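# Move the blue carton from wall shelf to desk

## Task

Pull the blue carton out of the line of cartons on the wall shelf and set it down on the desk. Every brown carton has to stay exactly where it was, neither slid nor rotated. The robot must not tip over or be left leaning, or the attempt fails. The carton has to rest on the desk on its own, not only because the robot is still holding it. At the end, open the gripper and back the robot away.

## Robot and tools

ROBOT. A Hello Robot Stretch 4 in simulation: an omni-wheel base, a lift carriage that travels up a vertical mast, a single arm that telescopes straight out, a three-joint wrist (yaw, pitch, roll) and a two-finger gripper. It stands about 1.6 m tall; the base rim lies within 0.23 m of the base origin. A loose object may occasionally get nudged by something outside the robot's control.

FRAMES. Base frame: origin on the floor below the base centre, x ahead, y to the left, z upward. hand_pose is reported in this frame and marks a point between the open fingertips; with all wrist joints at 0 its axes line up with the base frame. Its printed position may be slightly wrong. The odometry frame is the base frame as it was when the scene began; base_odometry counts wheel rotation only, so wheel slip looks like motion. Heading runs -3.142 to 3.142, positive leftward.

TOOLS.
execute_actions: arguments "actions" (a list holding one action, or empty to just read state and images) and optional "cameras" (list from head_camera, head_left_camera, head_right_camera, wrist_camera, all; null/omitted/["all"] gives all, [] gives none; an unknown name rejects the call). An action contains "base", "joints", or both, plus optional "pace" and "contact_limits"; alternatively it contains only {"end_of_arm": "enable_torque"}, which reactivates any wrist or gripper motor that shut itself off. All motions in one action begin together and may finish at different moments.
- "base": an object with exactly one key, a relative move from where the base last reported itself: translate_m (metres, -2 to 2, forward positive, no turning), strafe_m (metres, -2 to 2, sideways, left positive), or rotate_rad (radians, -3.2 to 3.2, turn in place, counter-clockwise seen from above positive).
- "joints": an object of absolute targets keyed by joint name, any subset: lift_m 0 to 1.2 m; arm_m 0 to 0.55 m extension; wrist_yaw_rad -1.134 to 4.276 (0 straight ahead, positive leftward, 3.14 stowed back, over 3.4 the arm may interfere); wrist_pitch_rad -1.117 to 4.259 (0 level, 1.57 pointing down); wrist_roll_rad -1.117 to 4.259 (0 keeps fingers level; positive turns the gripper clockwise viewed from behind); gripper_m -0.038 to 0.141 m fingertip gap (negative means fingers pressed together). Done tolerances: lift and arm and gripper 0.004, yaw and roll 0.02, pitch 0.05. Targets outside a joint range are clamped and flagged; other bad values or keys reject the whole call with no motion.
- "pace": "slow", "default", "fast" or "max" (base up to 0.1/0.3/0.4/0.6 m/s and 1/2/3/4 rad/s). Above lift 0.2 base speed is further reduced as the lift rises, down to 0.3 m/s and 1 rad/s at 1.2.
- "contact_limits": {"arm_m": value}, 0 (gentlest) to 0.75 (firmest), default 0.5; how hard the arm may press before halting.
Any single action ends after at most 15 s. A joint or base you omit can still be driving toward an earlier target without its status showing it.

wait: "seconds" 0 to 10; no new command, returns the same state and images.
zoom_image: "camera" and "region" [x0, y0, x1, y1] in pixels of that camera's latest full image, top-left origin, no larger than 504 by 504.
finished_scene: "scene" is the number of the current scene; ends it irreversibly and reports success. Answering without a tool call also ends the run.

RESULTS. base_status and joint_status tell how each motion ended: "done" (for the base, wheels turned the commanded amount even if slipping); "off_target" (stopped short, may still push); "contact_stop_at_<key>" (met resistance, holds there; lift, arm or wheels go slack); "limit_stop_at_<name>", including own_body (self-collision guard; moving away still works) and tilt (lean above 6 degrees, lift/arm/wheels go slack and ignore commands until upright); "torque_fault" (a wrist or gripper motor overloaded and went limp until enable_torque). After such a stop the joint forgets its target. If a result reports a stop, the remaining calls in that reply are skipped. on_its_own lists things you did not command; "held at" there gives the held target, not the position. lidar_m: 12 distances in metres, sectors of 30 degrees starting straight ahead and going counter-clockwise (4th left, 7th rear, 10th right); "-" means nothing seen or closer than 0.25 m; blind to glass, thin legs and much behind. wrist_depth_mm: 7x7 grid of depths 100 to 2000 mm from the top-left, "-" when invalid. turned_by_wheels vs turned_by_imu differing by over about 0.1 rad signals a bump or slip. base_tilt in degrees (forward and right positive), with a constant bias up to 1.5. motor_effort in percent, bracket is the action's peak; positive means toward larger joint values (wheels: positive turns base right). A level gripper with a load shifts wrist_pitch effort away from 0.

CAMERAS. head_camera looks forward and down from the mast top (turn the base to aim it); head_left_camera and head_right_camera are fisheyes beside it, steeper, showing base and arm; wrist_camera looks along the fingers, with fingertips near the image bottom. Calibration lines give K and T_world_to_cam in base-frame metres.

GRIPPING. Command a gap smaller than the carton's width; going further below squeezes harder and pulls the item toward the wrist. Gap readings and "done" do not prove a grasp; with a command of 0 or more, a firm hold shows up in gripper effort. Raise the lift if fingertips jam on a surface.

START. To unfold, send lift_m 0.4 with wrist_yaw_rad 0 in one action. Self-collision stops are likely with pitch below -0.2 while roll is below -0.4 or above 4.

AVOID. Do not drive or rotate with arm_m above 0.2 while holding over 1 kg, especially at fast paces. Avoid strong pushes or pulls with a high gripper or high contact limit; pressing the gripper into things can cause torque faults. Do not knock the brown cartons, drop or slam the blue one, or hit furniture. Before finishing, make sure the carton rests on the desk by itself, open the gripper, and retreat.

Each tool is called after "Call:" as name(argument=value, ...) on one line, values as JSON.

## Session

Call:
execute_actions(actions=[])

Scene clock: 0.00 s.
base_odometry: x=+0.000 y=+0.000 heading=+0.000 (m, m, rad; odometry frame)
turned_by_wheels: +0.000 (rad since the last result)
turned_by_imu: +0.000 (rad since the last result)
base_tilt: forward=-1.0 right=+0.1 (deg)
lidar_m: 1.45 1.95 1.42 1.45 2.34 2.23 2.52 2.03 1.91 1.93 2.42 1.42
base_status: not commanded
joint_positions: lift_m=+0.263 arm_m=+0.002 wrist_yaw_rad=+3.098 wrist_pitch_rad=+0.008 wrist_roll_rad=+0.015 gripper_m=+0.057
joint_status: not commanded
motor_effort: lift_m=+19 arm_m=-1 wrist_yaw_rad=+0 wrist_pitch_rad=-7 wrist_roll_rad=+2 gripper_m=-4 wheel_0=+0 wheel_1=+0 wheel_2=+0 (%)
hand_pose: x=-0.1114 y=+0.1000 z=+0.4391 quat_wxyz=(+0.022, -0.004, +0.008, +1.000) (m; base frame)
wrist_depth_mm: 137 139 - - - - - / - 138 - - - - - / 106 138 277 - - - - / 114 138 - - - - - / 1042 - - - - - - / 1921 1863 211 1808 208 1708 1618 / 1255 1118 1118 161 1078 1138 1138
pictures: head_camera, head_left_camera, head_right_camera, wrist_camera
camera_calibration (this result's frames):
wrist_camera: T_world_to_cam=[[0.0919275, 0.995196, -0.0336772, -0.0881817], [-0.0175281, -0.0321979, -0.999328, 0.505406], [-0.995611, 0.092456, 0.014484, 0.0986924], [0, 0, 0, 1]] pos_world=[0.115224, 0.0949064, 0.500667]
Images, in order (width x height): head_camera 420x560, head_left_camera 420x672, head_right_camera 420x672, wrist_camera 616x392.

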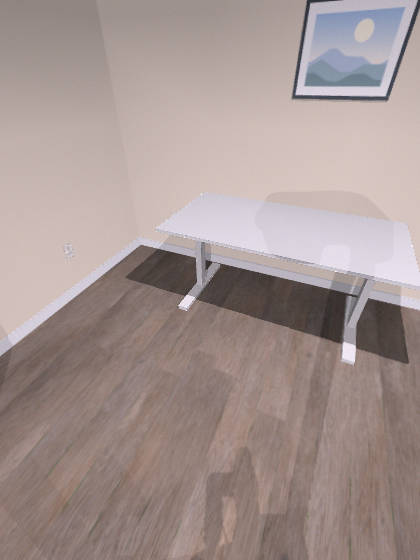

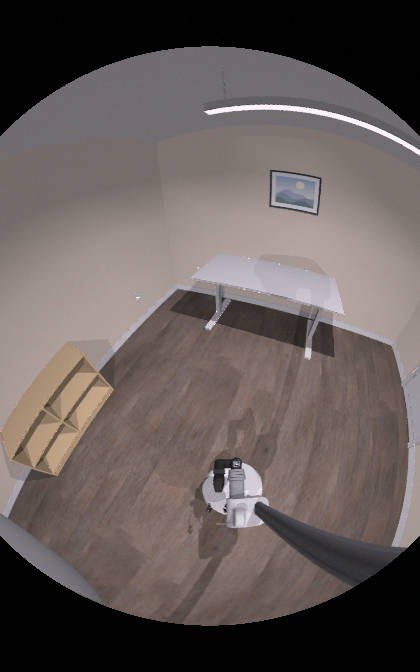

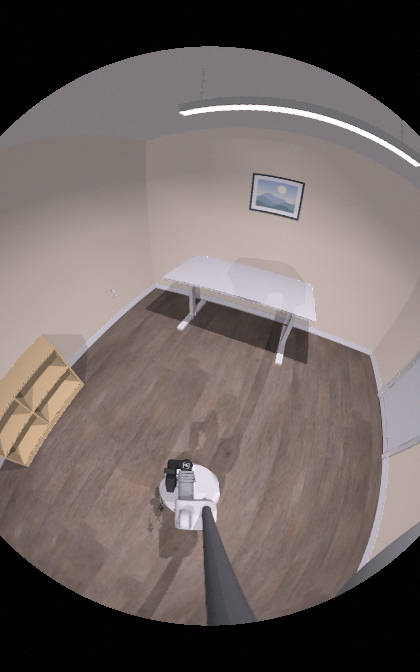

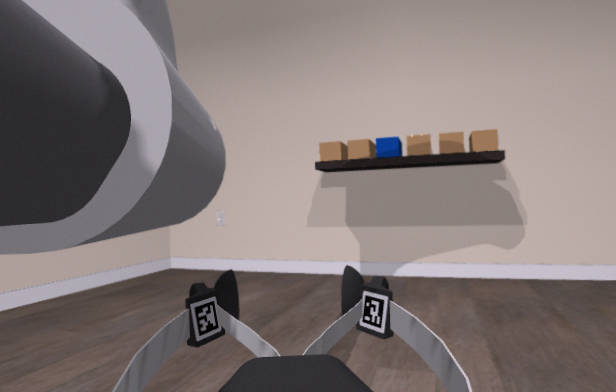

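Call:
execute_actions(actions=[{"base":{"rotate_rad":2.70},"joints":{"lift_m":0.6,"wrist_yaw_rad":0},"pace":"fast"}], cameras=[])

Call:
execute_actions(actions=[{"base":{"translate_m":1.2},"joints":{"lift_m":0.75},"pace":"max"}], cameras=["head_camera","wrist_camera"])

Scene clock: 3.27 s.
base_odometry: x=+0.000 y=+0.000 heading=+2.699 (m, m, rad; odometry frame)
turned_by_wheels: +2.699 (rad since the last result)
turned_by_imu: +2.722 (rad since the last result)
base_tilt: forward=-0.9 right=+0.2 (deg)
lidar_m: 2.20 2.29 2.00 1.90 2.00 1.54 1.44 1.52 1.89 1.42 1.43 2.52
base_status: done
joint_positions: lift_m=+0.600 arm_m=+0.002 wrist_yaw_rad=+0.001 wrist_pitch_rad=+0.008 wrist_roll_rad=+0.015 gripper_m=+0.057
joint_status: all done
motor_effort: lift_m=+23(25) arm_m=-1(1) wrist_yaw_rad=-2(6) wrist_pitch_rad=-7(6) wrist_roll_rad=+2(2) gripper_m=+1(4) wheel_0=-2(13) wheel_1=-4(12) wheel_2=-3(13) (%)
hand_pose: x=+0.4615 y=-0.0872 z=+0.7756 quat_wxyz=(+1.000, +0.008, +0.004, +0.000) (m; base frame)
wrist_depth_mm: - - - - - - - / - - - - - - - / - - - - - - - / - - - - - - - / - - - - - - - / - - 212 - 209 - - / - 1863 1863 161 1756 1863 1921
pictures: none
No camera images: the call's "cameras" was empty. Leave "cameras" out to get every camera's image.

Scene clock: 7.23 s.
base_odometry: x=-1.085 y=+0.513 heading=+2.700 (m, m, rad; odometry frame)
turned_by_wheels: +0.000 (rad since the last result)
turned_by_imu: +0.001 (rad since the last result)
base_tilt: forward=-0.9 right=+0.1 (deg)
lidar_m: 1.00 1.06 1.82 1.93 1.98 2.66 3.49 2.59 1.47 1.42 1.84 1.07
base_status: done
joint_positions: lift_m=+0.750 arm_m=+0.002 wrist_yaw_rad=+0.000 wrist_pitch_rad=+0.008 wrist_roll_rad=+0.015 gripper_m=+0.057
joint_status: all done
motor_effort: lift_m=+21(27) arm_m=-1(1) wrist_yaw_rad=+0(4) wrist_pitch_rad=-7(8) wrist_roll_rad=+2(1) gripper_m=-3(3) wheel_0=+1(9) wheel_1=+4(11) wheel_2=-1(15) (%)
hand_pose: x=+0.4615 y=-0.0874 z=+0.9258 quat_wxyz=(+1.000, +0.008, +0.004, +0.000) (m; base frame)
wrist_depth_mm: 1042 1060 1078 1098 1118 1118 1160 / 1042 1060 1060 1078 1118 1138 1138 / 1042 1060 1060 1098 1098 1118 1138 / 1025 1060 1078 1078 1098 1118 1138 / 904 878 854 1025 842 1118 1138 / 778 788 211 820 208 1118 1138 / 1025 1042 1060 161 1098 1098 1138
pictures: head_camera, wrist_camera
camera_calibration (this result's frames):
wrist_camera: T_world_to_cam=[[-0.0480469, -0.998277, -0.03368, -0.0475799], [0.0161536, 0.0329379, -0.999327, 0.985874], [0.998714, -0.0485586, 0.0145432, -0.253371], [0, 0, 0, 1]] pos_world=[0.234834, -0.0922739, 0.987292]
Images, in order (width x height): head_camera 420x560, wrist_camera 616x392.

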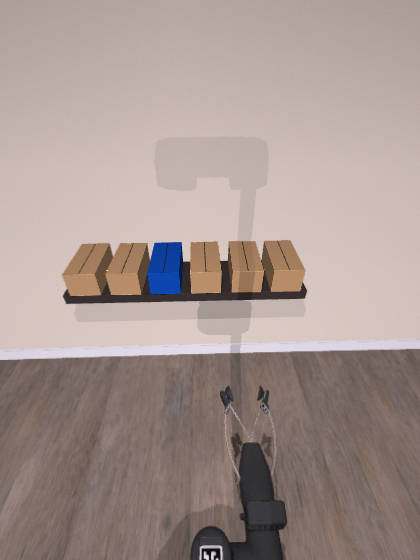

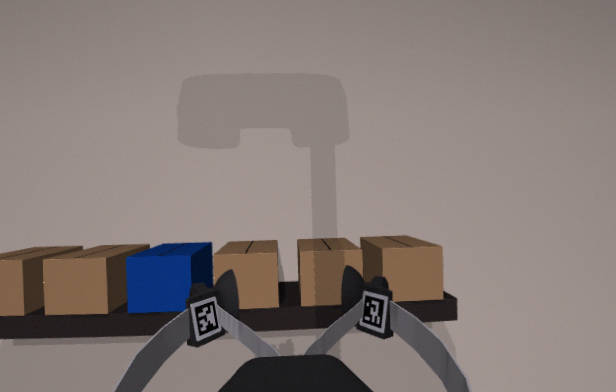

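Call:
execute_actions(actions=[{"base":{"rotate_rad":0.03},"joints":{"lift_m":0.9,"gripper_m":0.141},"pace":"fast"}], cameras=[])

Call:
execute_actions(actions=[{"base":{"strafe_m":0.267},"joints":{"lift_m":1.06,"wrist_pitch_rad":1.57},"pace":"fast"}], cameras=[])

Call:
execute_actions(actions=[{"base":{"translate_m":0.55},"joints":{"arm_m":0.42},"pace":"fast"}], cameras=["head_camera","wrist_camera"])

Scene clock: 10.70 s.
base_odometry: x=-1.085 y=+0.513 heading=+2.729 (m, m, rad; odometry frame)
turned_by_wheels: +0.029 (rad since the last result)
turned_by_imu: +0.030 (rad since the last result)
base_tilt: forward=-1.0 right=+0.2 (deg)
lidar_m: 1.01 1.06 1.87 1.91 2.01 2.78 3.51 2.02 1.46 1.42 1.83 1.06
base_status: done
joint_positions: lift_m=+0.900 arm_m=+0.002 wrist_yaw_rad=+0.000 wrist_pitch_rad=+0.008 wrist_roll_rad=+0.015 gripper_m=+0.141
joint_status: all done
motor_effort: lift_m=+23(26) arm_m=-1(0) wrist_yaw_rad=+0(0) wrist_pitch_rad=-7(7) wrist_roll_rad=+2(2) gripper_m=-1(2) wheel_0=-3(7) wheel_1=-5(6) wheel_2=-2(10) (%)
hand_pose: x=+0.4615 y=-0.0874 z=+1.0756 quat_wxyz=(+1.000, +0.008, +0.004, +0.000) (m; base frame)
wrist_depth_mm: 1042 1060 1078 1098 1098 1098 1118 / 1042 1060 1078 1078 1118 1098 1118 / 1060 1060 1060 1078 1098 1098 1118 / 1042 1060 1060 1078 1098 1118 1098 / 1042 1060 1060 1078 1078 1098 1098 / 946 208 931 1025 221 1098 1118 / 788 798 809 150 820 1098 1098
pictures: none
No camera images: the call's "cameras" was empty. Leave "cameras" out to get every camera's image.

Scene clock: 12.67 s.
base_odometry: x=-1.192 y=+0.269 heading=+2.729 (m, m, rad; odometry frame)
turned_by_wheels: +0.000 (rad since the last result)
turned_by_imu: +0.000 (rad since the last result)
base_tilt: forward=-1.0 right=+0.1 (deg)
lidar_m: 1.02 1.08 1.74 1.65 1.74 2.42 3.51 2.80 1.71 1.65 1.81 1.06
base_status: done
joint_positions: lift_m=+1.060 arm_m=+0.002 wrist_yaw_rad=+0.000 wrist_pitch_rad=+1.570 wrist_roll_rad=+0.015 gripper_m=+0.141
joint_status: all done
motor_effort: lift_m=+23(24) arm_m=-1(1) wrist_yaw_rad=+0(0) wrist_pitch_rad=+1(6) wrist_roll_rad=+2(2) gripper_m=+0(2) wheel_0=-2(10) wheel_1=+5(17) wheel_2=+0(0) (%)
hand_pose: x=+0.1733 y=-0.0874 z=+0.9494 quat_wxyz=(+0.707, +0.005, +0.707, -0.005) (m; base frame)
wrist_depth_mm: 1160 1182 1182 1182 1205 1229 1229 / 1160 1160 1182 1205 1205 1229 1255 / 1138 1160 1160 1182 1182 1205 1229 / 1138 1160 1160 1182 1205 1229 1229 / 1138 1160 960 960 1182 1229 1229 / 1160 208 960 960 221 1205 1229 / 1138 1138 1060 151 1205 1205 1229
pictures: none
No camera images: the call's "cameras" was empty. Leave "cameras" out to get every camera's image.

Scene clock: 15.77 s.
base_odometry: x=-1.695 y=+0.489 heading=+2.730 (m, m, rad; odometry frame)
turned_by_wheels: +0.001 (rad since the last result)
turned_by_imu: +0.001 (rad since the last result)
base_tilt: forward=-1.0 right=+0.1 (deg)
lidar_m: 0.47 0.52 1.07 1.66 1.71 2.43 4.16 2.43 1.83 2.04 0.69 0.49
base_status: done
joint_positions: lift_m=+1.060 arm_m=+0.419 wrist_yaw_rad=+0.000 wrist_pitch_rad=+1.570 wrist_roll_rad=+0.015 gripper_m=+0.141
joint_status: all done
motor_effort: lift_m=+23(23) arm_m=+6(7) wrist_yaw_rad=+0(1) wrist_pitch_rad=-1(0) wrist_roll_rad=+2(2) gripper_m=+3(0) wheel_0=+2(8) wheel_1=+6(9) wheel_2=-1(15) (%)
hand_pose: x=+0.5902 y=-0.0874 z=+0.9494 quat_wxyz=(+0.707, +0.005, +0.707, -0.005) (m; base frame)
wrist_depth_mm: 239 237 240 243 244 243 258 / 291 296 301 303 307 310 314 / 293 296 324 301 334 310 312 / 291 296 324 301 338 309 312 / 290 294 322 301 340 309 312 / 290 209 297 300 221 309 310 / 287 293 362 150 362 306 310
pictures: head_camera, wrist_camera
camera_calibration (this result's frames):
wrist_camera: T_world_to_cam=[[-0.0339038, -0.998274, 0.0479638, -0.126524], [-0.999153, 0.0327351, -0.0249465, 0.681516], [0.0233334, -0.0487689, -0.998538, 1.15523], [0, 0, 0, 1]] pos_world=[0.649693, -0.0922753, 1.17661]
Images, in order (width x height): head_camera 420x560, wrist_camera 616x392.

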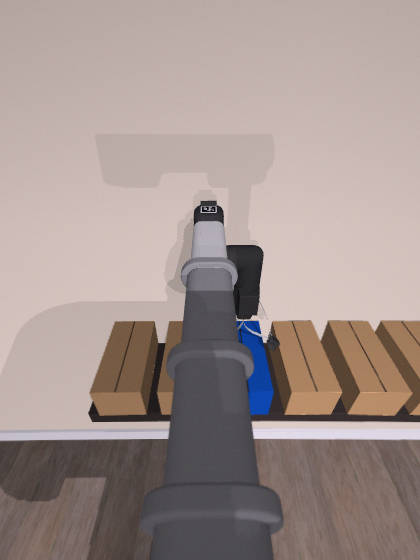

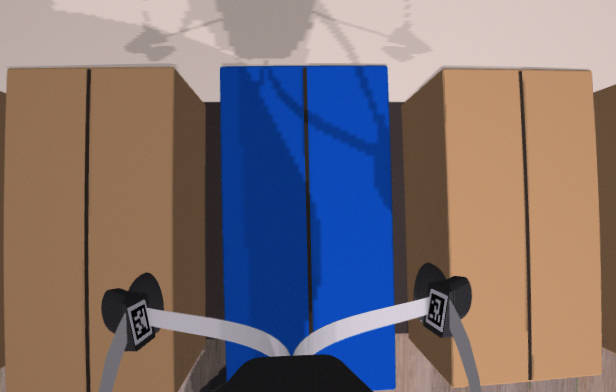

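Call:
execute_actions(actions=[{"base":{"strafe_m":-0.016},"joints":{"arm_m":0.44,"lift_m":1.005}}], cameras=["wrist_camera"])

Scene clock: 17.60 s.
base_odometry: x=-1.689 y=+0.504 heading=+2.729 (m, m, rad; odometry frame)
turned_by_wheels: +0.000 (rad since the last result)
turned_by_imu: +0.000 (rad since the last result)
base_tilt: forward=-0.9 right=+0.2 (deg)
lidar_m: 0.47 0.51 1.06 1.68 1.74 2.44 4.14 2.40 1.83 2.02 0.68 0.48
base_status: done
joint_positions: lift_m=+1.005 arm_m=+0.439 wrist_yaw_rad=+0.000 wrist_pitch_rad=+1.570 wrist_roll_rad=+0.015 gripper_m=+0.141
joint_status: all done
motor_effort: lift_m=+15(21) arm_m=+6(6) wrist_yaw_rad=+0(1) wrist_pitch_rad=-2(0) wrist_roll_rad=+2(2) gripper_m=-3(1) wheel_0=+3(9) wheel_1=-5(11) wheel_2=+0(1) (%)
hand_pose: x=+0.6101 y=-0.0874 z=+0.8951 quat_wxyz=(+0.707, +0.005, +0.707, -0.005) (m; base frame)
wrist_depth_mm: 197 196 198 200 200 200 213 / 239 243 246 249 252 255 257 / 239 255 245 248 293 254 256 / 238 255 245 248 296 254 255 / 237 254 243 247 298 253 255 / 236 208 243 246 221 251 254 / 236 251 242 150 304 252 253
pictures: wrist_camera
camera_calibration (this result's frames):
wrist_camera: T_world_to_cam=[[-0.0338976, -0.998273, 0.0479702, -0.123251], [-0.999157, 0.0327379, -0.0247572, 0.699881], [0.023144, -0.048769, -0.998542, 1.1006], [0, 0, 0, 1]] pos_world=[0.669641, -0.0922755, 1.12224]
Images, in order (width x height): wrist_camera 616x392.

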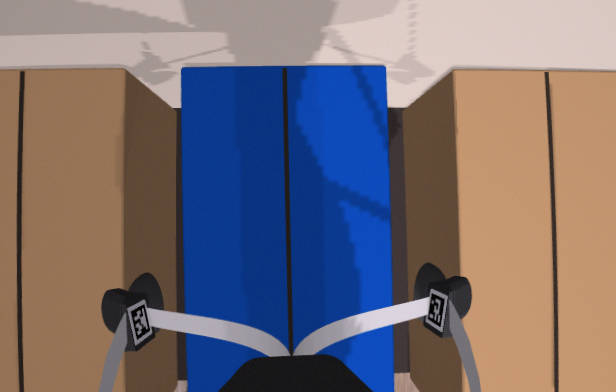

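Call:
execute_actions(actions=[{"joints":{"lift_m":0.985},"pace":"slow"}], cameras=["wrist_camera"])

Scene clock: 19.20 s.
base_odometry: x=-1.689 y=+0.504 heading=+2.729 (m, m, rad; odometry frame)
turned_by_wheels: +0.000 (rad since the last result)
turned_by_imu: +0.000 (rad since the last result)
base_tilt: forward=-0.9 right=+0.2 (deg)
lidar_m: 0.46 0.51 1.07 1.68 1.75 2.44 4.14 2.39 1.81 2.02 0.68 0.49
base_status: not commanded
joint_positions: lift_m=+0.985 arm_m=+0.439 wrist_yaw_rad=+0.000 wrist_pitch_rad=+1.570 wrist_roll_rad=+0.015 gripper_m=+0.141
joint_status: all done
motor_effort: lift_m=+15(13) arm_m=+6(6) wrist_yaw_rad=-2(1) wrist_pitch_rad=-1(0) wrist_roll_rad=+2(2) gripper_m=-3(0) wheel_0=+3(3) wheel_1=-5(5) wheel_2=+0(0) (%)
hand_pose: x=+0.6101 y=-0.0874 z=+0.8751 quat_wxyz=(+0.707, +0.005, +0.707, -0.005) (m; base frame)
wrist_depth_mm: 197 196 198 200 200 200 213 / 220 242 226 229 250 236 236 / 220 255 225 229 230 234 236 / 220 255 224 227 230 233 234 / 218 254 224 226 229 234 235 / 218 208 223 225 221 231 234 / 217 251 221 150 228 231 233
pictures: wrist_camera
camera_calibration (this result's frames):
wrist_camera: T_world_to_cam=[[-0.0338978, -0.998273, 0.0479702, -0.122292], [-0.999157, 0.0327382, -0.024757, 0.699387], [0.0231438, -0.048769, -0.998542, 1.08065], [0, 0, 0, 1]] pos_world=[0.669642, -0.0922755, 1.10225]
Images, in order (width x height): wrist_camera 616x392.

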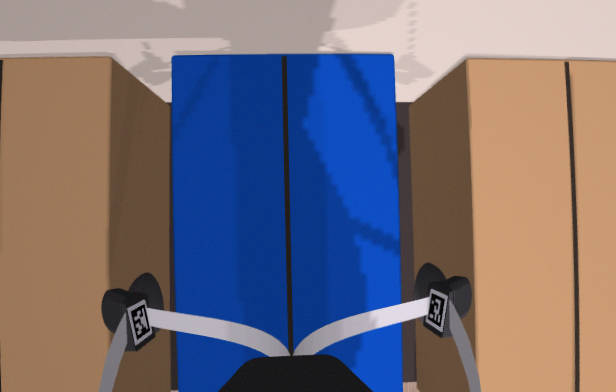

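Call:
execute_actions(actions=[{"joints":{"gripper_m":0.136}}], cameras=[])

Call:
execute_actions(actions=[{"joints":{"lift_m":0.968},"pace":"slow"}], cameras=["wrist_camera"])

Scene clock: 20.57 s.
base_odometry: x=-1.689 y=+0.504 heading=+2.729 (m, m, rad; odometry frame)
turned_by_wheels: +0.000 (rad since the last result)
turned_by_imu: +0.000 (rad since the last result)
base_tilt: forward=-0.9 right=+0.1 (deg)
lidar_m: 0.47 0.53 1.06 1.68 1.74 2.44 4.11 2.40 1.82 2.02 0.67 0.49
base_status: not commanded
joint_positions: lift_m=+0.985 arm_m=+0.439 wrist_yaw_rad=+0.000 wrist_pitch_rad=+1.570 wrist_roll_rad=+0.015 gripper_m=+0.136
joint_status: all done
motor_effort: lift_m=+15(15) arm_m=+6(6) wrist_yaw_rad=-1(2) wrist_pitch_rad=-2(0) wrist_roll_rad=+2(2) gripper_m=+0(0) wheel_0=+3(3) wheel_1=-5(5) wheel_2=+0(0) (%)
hand_pose: x=+0.6101 y=-0.0874 z=+0.8751 quat_wxyz=(+0.707, +0.005, +0.707, -0.005) (m; base frame)
wrist_depth_mm: 196 196 198 200 200 200 213 / 220 242 226 228 250 235 236 / 220 255 225 228 230 234 236 / 220 255 224 227 229 234 235 / 218 254 224 226 229 233 235 / 218 213 223 225 216 232 234 / 217 251 222 148 228 231 233
pictures: none
No camera images: the call's "cameras" was empty. Leave "cameras" out to get every camera's image.

Scene clock: 21.43 s.
base_odometry: x=-1.689 y=+0.504 heading=+2.729 (m, m, rad; odometry frame)
turned_by_wheels: +0.000 (rad since the last result)
turned_by_imu: +0.000 (rad since the last result)
base_tilt: forward=-0.9 right=+0.1 (deg)
lidar_m: 0.46 0.51 1.04 1.66 1.76 2.43 4.13 2.38 1.83 2.02 0.69 0.50
base_status: not commanded
joint_positions: lift_m=+0.968 arm_m=+0.439 wrist_yaw_rad=+0.000 wrist_pitch_rad=+1.570 wrist_roll_rad=+0.015 gripper_m=+0.136
joint_status: all done
motor_effort: lift_m=+15(14) arm_m=+6(6) wrist_yaw_rad=-4(2) wrist_pitch_rad=-2(0) wrist_roll_rad=+2(2) gripper_m=+1(1) wheel_0=+3(3) wheel_1=-5(5) wheel_2=+0(0) (%)
hand_pose: x=+0.6101 y=-0.0874 z=+0.8581 quat_wxyz=(+0.707, +0.005, +0.707, -0.005) (m; base frame)
wrist_depth_mm: 196 196 198 200 201 200 206 / 204 236 208 211 213 218 218 / 204 236 208 211 213 217 217 / 203 236 208 211 212 218 217 / 202 235 207 210 212 220 216 / 201 204 206 209 210 214 216 / 201 205 205 148 211 214 216
pictures: wrist_camera
camera_calibration (this result's frames):
wrist_camera: T_world_to_cam=[[-0.0338976, -0.998273, 0.0479702, -0.121477], [-0.999157, 0.032738, -0.0247573, 0.698968], [0.0231441, -0.048769, -0.998542, 1.06368], [0, 0, 0, 1]] pos_world=[0.669643, -0.0922755, 1.08526]
Images, in order (width x height): wrist_camera 616x392.

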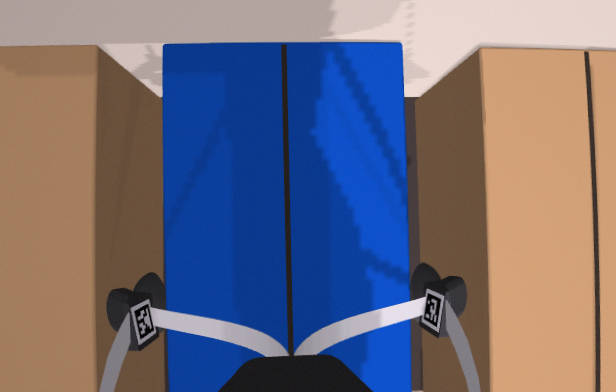

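In the gaps. A bit lower, then grip.

Call:
execute_actions(actions=[{"joints":{"lift_m":0.955},"pace":"slow"}], cameras=["wrist_camera"])

Call:
execute_actions(actions=[{"joints":{"gripper_m":0.08}}], cameras=["wrist_camera"])

Scene clock: 22.80 s.
base_odometry: x=-1.689 y=+0.504 heading=+2.729 (m, m, rad; odometry frame)
turned_by_wheels: +0.000 (rad since the last result)
turned_by_imu: +0.000 (rad since the last result)
base_tilt: forward=-1.0 right=+0.2 (deg)
lidar_m: 0.46 0.50 1.06 1.67 1.76 2.42 4.14 2.40 1.82 2.03 0.68 0.51
base_status: not commanded
joint_positions: lift_m=+0.955 arm_m=+0.439 wrist_yaw_rad=+0.000 wrist_pitch_rad=+1.570 wrist_roll_rad=+0.015 gripper_m=+0.136
joint_status: all done
motor_effort: lift_m=+14(15) arm_m=+6(6) wrist_yaw_rad=-2(2) wrist_pitch_rad=-1(0) wrist_roll_rad=+2(1) gripper_m=-1(1) wheel_0=+3(3) wheel_1=-5(5) wheel_2=+0(0) (%)
hand_pose: x=+0.6101 y=-0.0874 z=+0.8451 quat_wxyz=(+0.707, +0.005, +0.707, -0.005) (m; base frame)
wrist_depth_mm: 191 195 196 198 200 200 202 / 191 218 196 198 200 214 205 / 191 219 195 198 200 216 204 / 190 219 195 197 200 218 204 / 190 218 195 196 199 220 203 / 189 197 193 196 198 207 203 / 189 202 192 147 198 207 202
pictures: wrist_camera
camera_calibration (this result's frames):
wrist_camera: T_world_to_cam=[[-0.0338976, -0.998273, 0.0479702, -0.120855], [-0.999157, 0.032738, -0.0247572, 0.698647], [0.023144, -0.048769, -0.998542, 1.05073], [0, 0, 0, 1]] pos_world=[0.669644, -0.0922755, 1.07229]
Images, in order (width x height): wrist_camera 616x392.

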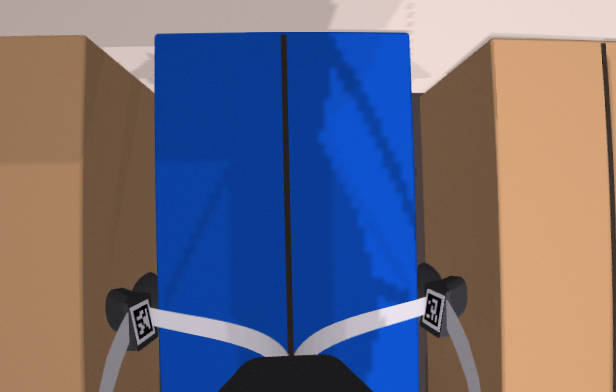

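Scene clock: 24.37 s.
base_odometry: x=-1.689 y=+0.504 heading=+2.729 (m, m, rad; odometry frame)
turned_by_wheels: +0.000 (rad since the last result)
turned_by_imu: +0.000 (rad since the last result)
base_tilt: forward=-0.9 right=+0.2 (deg)
lidar_m: 0.47 0.50 1.08 1.67 1.74 2.43 4.15 2.39 1.84 2.03 0.66 0.50
base_status: not commanded
joint_positions: lift_m=+0.955 arm_m=+0.439 wrist_yaw_rad=+0.000 wrist_pitch_rad=+1.570 wrist_roll_rad=+0.015 gripper_m=+0.081
joint_status: all done
motor_effort: lift_m=+15(15) arm_m=+6(6) wrist_yaw_rad=-3(1) wrist_pitch_rad=-1(2) wrist_roll_rad=+2(2) gripper_m=-26(27) wheel_0=+3(3) wheel_1=-5(5) wheel_2=+0(0) (%)
hand_pose: x=+0.6101 y=-0.0874 z=+0.8451 quat_wxyz=(+0.707, +0.005, +0.707, -0.005) (m; base frame)
wrist_depth_mm: 191 183 181 183 186 200 202 / 191 204 181 182 185 214 205 / 191 204 180 182 184 216 204 / 190 219 179 181 183 219 203 / 190 219 179 181 182 220 203 / 189 177 178 180 182 196 202 / 188 176 176 179 181 221 202
pictures: wrist_camera
camera_calibration (this result's frames):
wrist_camera: T_world_to_cam=[[-0.0338977, -0.998273, 0.0479702, -0.120853], [-0.999157, 0.0327381, -0.0247572, 0.698647], [0.023144, -0.048769, -0.998542, 1.05069], [0, 0, 0, 1]] pos_world=[0.669644, -0.0922755, 1.07225]
Images, in order (width x height): wrist_camera 616x392.

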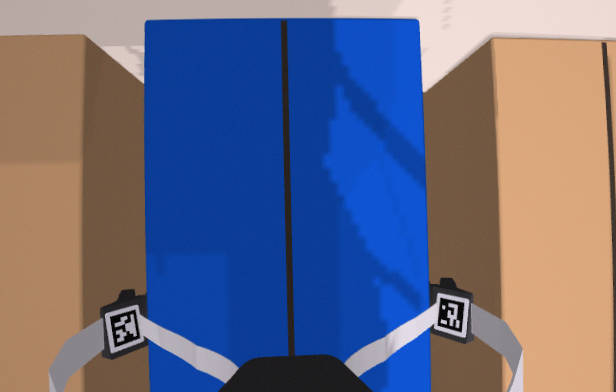

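Call:
execute_actions(actions=[{"joints":{"lift_m":1.09}}], cameras=["wrist_camera","head_camera"])

Scene clock: 26.40 s.
base_odometry: x=-1.689 y=+0.504 heading=+2.729 (m, m, rad; odometry frame)
turned_by_wheels: +0.000 (rad since the last result)
turned_by_imu: +0.000 (rad since the last result)
base_tilt: forward=-0.9 right=+0.2 (deg)
lidar_m: 0.46 0.50 1.06 1.68 1.74 2.40 4.13 2.38 1.82 2.02 0.68 0.50
base_status: not commanded
joint_positions: lift_m=+1.090 arm_m=+0.439 wrist_yaw_rad=+0.000 wrist_pitch_rad=+1.570 wrist_roll_rad=+0.015 gripper_m=+0.081
joint_status: all done
motor_effort: lift_m=+24(26) arm_m=+6(6) wrist_yaw_rad=+0(2) wrist_pitch_rad=-1(1) wrist_roll_rad=+2(2) gripper_m=-26(25) wheel_0=+3(3) wheel_1=-5(5) wheel_2=+0(0) (%)
hand_pose: x=+0.6101 y=-0.0874 z=+0.9793 quat_wxyz=(+0.707, +0.005, +0.707, -0.005) (m; base frame)
wrist_depth_mm: 196 183 181 183 185 201 213 / 278 240 181 183 185 297 297 / 322 324 180 182 184 340 377 / 320 324 180 181 183 340 377 / 319 322 178 180 182 338 343 / 319 177 178 180 182 196 342 / 317 176 176 179 181 334 340
pictures: head_camera, wrist_camera
camera_calibration (this result's frames):
wrist_camera: T_world_to_cam=[[-0.0338979, -0.998273, 0.0479702, -0.127293], [-0.999157, 0.0327383, -0.024757, 0.701973], [0.0231438, -0.048769, -0.998542, 1.18475], [0, 0, 0, 1]] pos_world=[0.669647, -0.0922755, 1.2065]
Images, in order (width x height): head_camera 420x560, wrist_camera 616x392.

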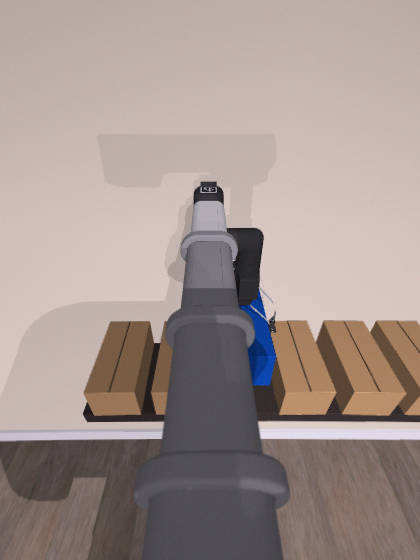

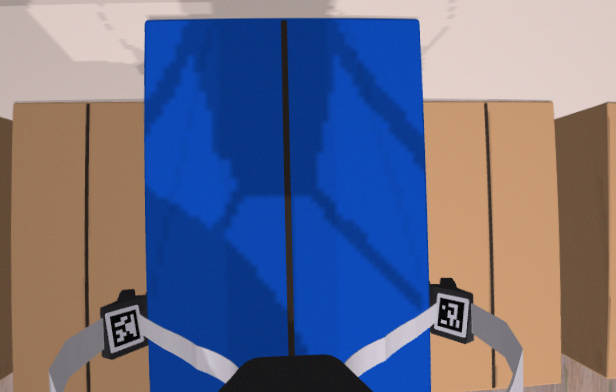

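Call:
execute_actions(actions=[{"base":{"translate_m":-2.0},"joints":{"arm_m":0.15},"pace":"fast"}], cameras=["head_camera"])

Call:
execute_actions(actions=[{"base":{"rotate_rad":-3.0}}], cameras=["head_camera","head_left_camera"])

Scene clock: 34.53 s.
base_odometry: x=+0.143 y=-0.298 heading=+2.729 (m, m, rad; odometry frame)
turned_by_wheels: -0.001 (rad since the last result)
turned_by_imu: +0.001 (rad since the last result)
base_tilt: forward=-1.0 right=+0.2 (deg)
lidar_m: 0.25 2.40 1.77 1.68 1.74 2.09 1.18 1.24 2.07 1.63 1.70 0.25
base_status: done
joint_positions: lift_m=+1.090 arm_m=+0.151 wrist_yaw_rad=+0.000 wrist_pitch_rad=+1.570 wrist_roll_rad=+0.015 gripper_m=+0.081
joint_status: all done
motor_effort: lift_m=+23(24) arm_m=-6(9) wrist_yaw_rad=-1(1) wrist_pitch_rad=-1(2) wrist_roll_rad=+2(2) gripper_m=-25(28) wheel_0=-2(7) wheel_1=-7(12) wheel_2=+1(14) (%)
hand_pose: x=+0.3221 y=-0.0874 z=+0.9794 quat_wxyz=(+0.707, +0.005, +0.707, -0.005) (m; base frame)
wrist_depth_mm: 1182 1182 182 184 1255 1255 1255 / 1182 1182 180 182 185 1255 1255 / 1182 1182 180 181 184 1255 1255 / 1182 1182 179 181 183 1255 1255 / 1160 1182 179 180 183 1229 1255 / 1182 177 178 179 182 196 1255 / 1160 176 176 179 181 1229 1255
pictures: head_camera
Images, in order (width x height): head_camera 420x560.

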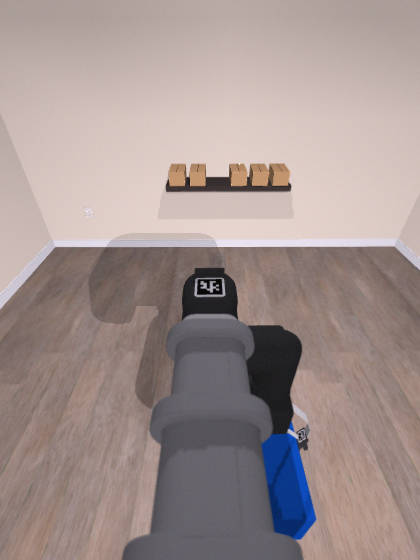

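Scene clock: 38.07 s.
base_odometry: x=+0.143 y=-0.298 heading=-0.270 (m, m, rad; odometry frame)
turned_by_wheels: -2.999 (rad since the last result)
turned_by_imu: -3.023 (rad since the last result)
base_tilt: forward=-1.0 right=+0.2 (deg)
lidar_m: 0.27 1.32 2.03 1.64 1.81 2.52 2.73 2.13 1.72 1.69 1.82 0.25
base_status: done
joint_positions: lift_m=+1.090 arm_m=+0.151 wrist_yaw_rad=+0.000 wrist_pitch_rad=+1.570 wrist_roll_rad=+0.015 gripper_m=+0.081
joint_status: not commanded
motor_effort: lift_m=+22(23) arm_m=-6(6) wrist_yaw_rad=+0(1) wrist_pitch_rad=-1(0) wrist_roll_rad=+1(2) gripper_m=-25(25) wheel_0=+5(7) wheel_1=+6(13) wheel_2=+3(9) (%)
hand_pose: x=+0.3221 y=-0.0874 z=+0.9795 quat_wxyz=(+0.707, +0.005, +0.707, -0.005) (m; base frame)
wrist_depth_mm: 1182 1182 182 184 1229 1255 1255 / 1182 1160 180 182 185 1255 1255 / 1160 1182 180 182 184 1255 1281 / 1182 1182 179 181 183 1255 1255 / 1160 1182 179 180 183 1229 1255 / 1182 177 178 180 182 197 1281 / 1160 176 176 179 181 1205 1229
pictures: head_camera, head_left_camera
Images, in order (width x height): head_camera 420x560, head_left_camera 420x672.

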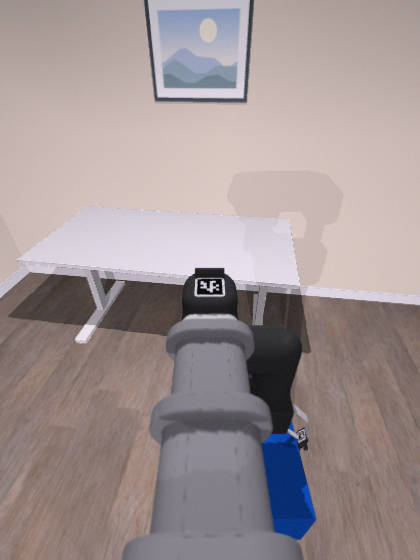

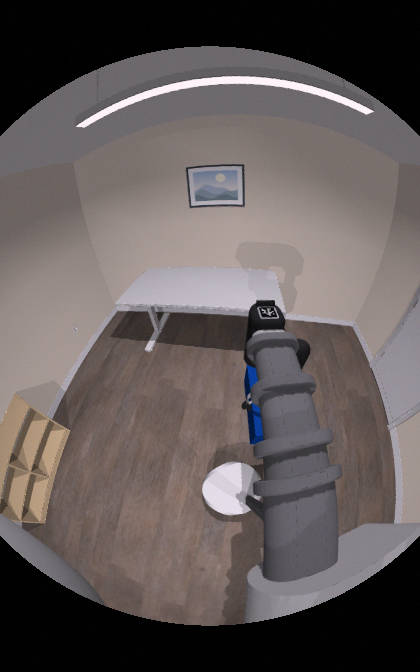

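Call:
execute_actions(actions=[{"base":{"translate_m":0.8},"joints":{"arm_m":0.5,"lift_m":1.03},"pace":"fast"}], cameras=["head_camera","head_right_camera"])

Scene clock: 44.53 s.
base_odometry: x=+0.914 y=-0.511 heading=-0.269 (m, m, rad; odometry frame)
turned_by_wheels: +0.001 (rad since the last result)
turned_by_imu: +0.002 (rad since the last result)
base_tilt: forward=-0.9 right=+0.2 (deg)
lidar_m: 0.39 0.42 0.70 1.89 1.68 3.24 3.54 2.28 1.80 1.75 0.49 0.40
base_status: done
joint_positions: lift_m=+1.030 arm_m=+0.499 wrist_yaw_rad=+0.000 wrist_pitch_rad=+1.570 wrist_roll_rad=+0.015 gripper_m=+0.081
joint_status: all done
motor_effort: lift_m=+16(20) arm_m=+6(10) wrist_yaw_rad=-3(1) wrist_pitch_rad=-2(4) wrist_roll_rad=+2(2) gripper_m=-26(28) wheel_0=+2(9) wheel_1=+6(14) wheel_2=-1(12) (%)
hand_pose: x=+0.6702 y=-0.0874 z=+0.9200 quat_wxyz=(+0.707, +0.005, +0.707, -0.005) (m; base frame)
wrist_depth_mm: 413 418 182 184 433 442 445 / 413 415 181 183 185 439 442 / 413 415 180 182 184 439 442 / 410 413 179 181 183 436 439 / 410 413 178 181 182 433 439 / 410 177 178 180 182 196 439 / 404 176 176 179 181 430 436
pictures: head_camera, head_right_camera
Images, in order (width x height): head_camera 420x560, head_right_camera 420x672.

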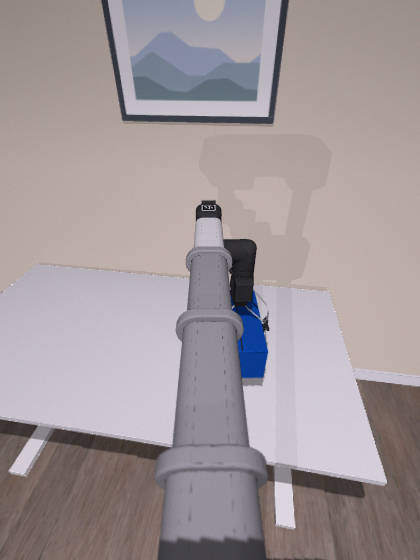

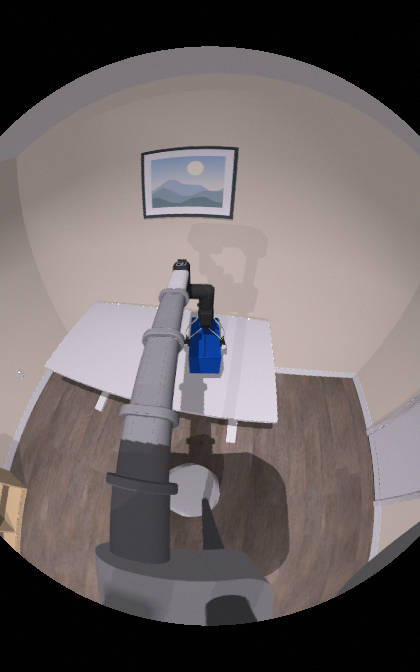

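Call:
execute_actions(actions=[{"joints":{"lift_m":0.91}}], cameras=[])

Call:
execute_actions(actions=[{"joints":{"gripper_m":0.141},"pace":"slow"}], cameras=[])

Call:
execute_actions(actions=[{"joints":{"lift_m":1.0}}], cameras=[])

Call:
execute_actions(actions=[{"base":{"translate_m":-0.2},"joints":{"arm_m":0.1},"pace":"fast"}], cameras=["head_camera"])

Scene clock: 47.50 s.
base_odometry: x=+0.914 y=-0.511 heading=-0.269 (m, m, rad; odometry frame)
turned_by_wheels: +0.000 (rad since the last result)
turned_by_imu: +0.000 (rad since the last result)
base_tilt: forward=-0.9 right=+0.1 (deg)
lidar_m: 0.38 0.45 0.69 1.87 1.70 3.21 3.54 2.28 1.78 1.76 0.48 0.39
base_status: not commanded
joint_positions: lift_m=+0.910 arm_m=+0.499 wrist_yaw_rad=+0.000 wrist_pitch_rad=+1.570 wrist_roll_rad=+0.015 gripper_m=+0.081
joint_status: all done
motor_effort: lift_m=+15(14) arm_m=+6(6) wrist_yaw_rad=-1(0) wrist_pitch_rad=+0(0) wrist_roll_rad=+3(2) gripper_m=-26(25) wheel_0=+2(2) wheel_1=+6(6) wheel_2=+0(1) (%)
hand_pose: x=+0.6702 y=-0.0874 z=+0.8000 quat_wxyz=(+0.707, +0.005, +0.707, -0.005) (m; base frame)
wrist_depth_mm: 297 300 181 184 309 314 319 / 297 297 180 182 185 315 317 / 296 297 180 182 184 314 317 / 296 297 179 181 183 312 315 / 294 296 178 181 182 310 314 / 293 177 178 180 181 196 314 / 291 176 176 179 181 309 314
pictures: none
No camera images: the call's "cameras" was empty. Leave "cameras" out to get every camera's image.

Scene clock: 50.70 s.
base_odometry: x=+0.914 y=-0.511 heading=-0.269 (m, m, rad; odometry frame)
turned_by_wheels: +0.000 (rad since the last result)
turned_by_imu: +0.001 (rad since the last result)
base_tilt: forward=-1.0 right=+0.2 (deg)
lidar_m: 0.39 0.46 0.69 1.85 1.73 3.24 3.55 2.27 1.76 1.74 0.49 0.39
base_status: not commanded
joint_positions: lift_m=+0.910 arm_m=+0.499 wrist_yaw_rad=-0.001 wrist_pitch_rad=+1.572 wrist_roll_rad=+0.015 gripper_m=+0.141
joint_status: all done
motor_effort: lift_m=+15(16) arm_m=+6(6) wrist_yaw_rad=+1(2) wrist_pitch_rad=-6(12) wrist_roll_rad=+2(2) gripper_m=-1(24) wheel_0=+2(2) wheel_1=+6(6) wheel_2=+0(1) (%)
hand_pose: x=+0.6694 y=-0.0874 z=+0.8000 quat_wxyz=(+0.707, +0.006, +0.708, -0.006) (m; base frame)
wrist_depth_mm: 301 306 309 312 317 322 325 / 301 303 190 193 195 320 324 / 300 301 190 192 195 319 322 / 298 301 189 191 194 317 320 / 297 300 189 191 193 317 320 / 297 190 188 190 192 315 319 / 296 186 186 156 191 314 317
pictures: none
No camera images: the call's "cameras" was empty. Leave "cameras" out to get every camera's image.

Scene clock: 52.07 s.
base_odometry: x=+0.914 y=-0.511 heading=-0.269 (m, m, rad; odometry frame)
turned_by_wheels: +0.000 (rad since the last result)
turned_by_imu: +0.000 (rad since the last result)
base_tilt: forward=-1.0 right=+0.2 (deg)
lidar_m: 0.39 0.45 0.69 1.90 1.72 3.22 3.55 2.26 1.79 1.76 0.51 0.39
base_status: not commanded
joint_positions: lift_m=+1.000 arm_m=+0.499 wrist_yaw_rad=+0.000 wrist_pitch_rad=+1.570 wrist_roll_rad=+0.015 gripper_m=+0.141
joint_status: all done
motor_effort: lift_m=+23(29) arm_m=+6(6) wrist_yaw_rad=+1(1) wrist_pitch_rad=+0(7) wrist_roll_rad=+2(2) gripper_m=-1(0) wheel_0=+2(2) wheel_1=+6(6) wheel_2=-1(1) (%)
hand_pose: x=+0.6702 y=-0.0874 z=+0.8894 quat_wxyz=(+0.707, +0.005, +0.707, -0.005) (m; base frame)
wrist_depth_mm: 384 389 394 399 402 407 413 / 384 389 276 278 402 407 413 / 384 387 274 277 399 404 410 / 382 387 273 276 399 404 410 / 379 384 273 276 399 404 407 / 379 208 272 274 221 402 407 / 377 382 272 150 397 402 404
pictures: none
No camera images: the call's "cameras" was empty. Leave "cameras" out to get every camera's image.

Scene clock: 54.00 s.
base_odometry: x=+0.721 y=-0.458 heading=-0.270 (m, m, rad; odometry frame)
turned_by_wheels: -0.001 (rad since the last result)
turned_by_imu: +0.000 (rad since the last result)
base_tilt: forward=-0.9 right=+0.2 (deg)
lidar_m: 0.57 0.67 1.04 1.67 1.73 3.30 3.33 2.23 1.80 1.71 1.74 0.61
base_status: done
joint_positions: lift_m=+1.000 arm_m=+0.101 wrist_yaw_rad=+0.000 wrist_pitch_rad=+1.570 wrist_roll_rad=+0.015 gripper_m=+0.141
joint_status: all done
motor_effort: lift_m=+23(23) arm_m=-6(5) wrist_yaw_rad=+0(0) wrist_pitch_rad=-2(2) wrist_roll_rad=+2(2) gripper_m=-1(1) wheel_0=-1(8) wheel_1=-6(9) wheel_2=+0(13) (%)
hand_pose: x=+0.2720 y=-0.0874 z=+0.8894 quat_wxyz=(+0.707, +0.005, +0.707, -0.005) (m; base frame)
wrist_depth_mm: 1098 1118 1118 1138 1138 1160 1160 / 1078 1098 1118 1138 1138 1160 1160 / 1098 1118 1098 1138 1138 1138 1182 / 1078 1118 1098 1118 1138 1138 1160 / 1078 1098 1098 1098 1138 1138 1160 / 1078 208 891 904 221 1138 1160 / 1078 1078 878 150 1138 1138 1160
pictures: head_camera
Images, in order (width x height): head_camera 420x560.

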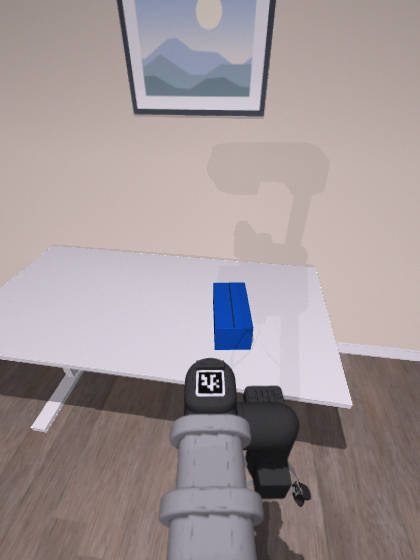

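Call:
finished_scene(scene=2)

The scene is finished: the task was done.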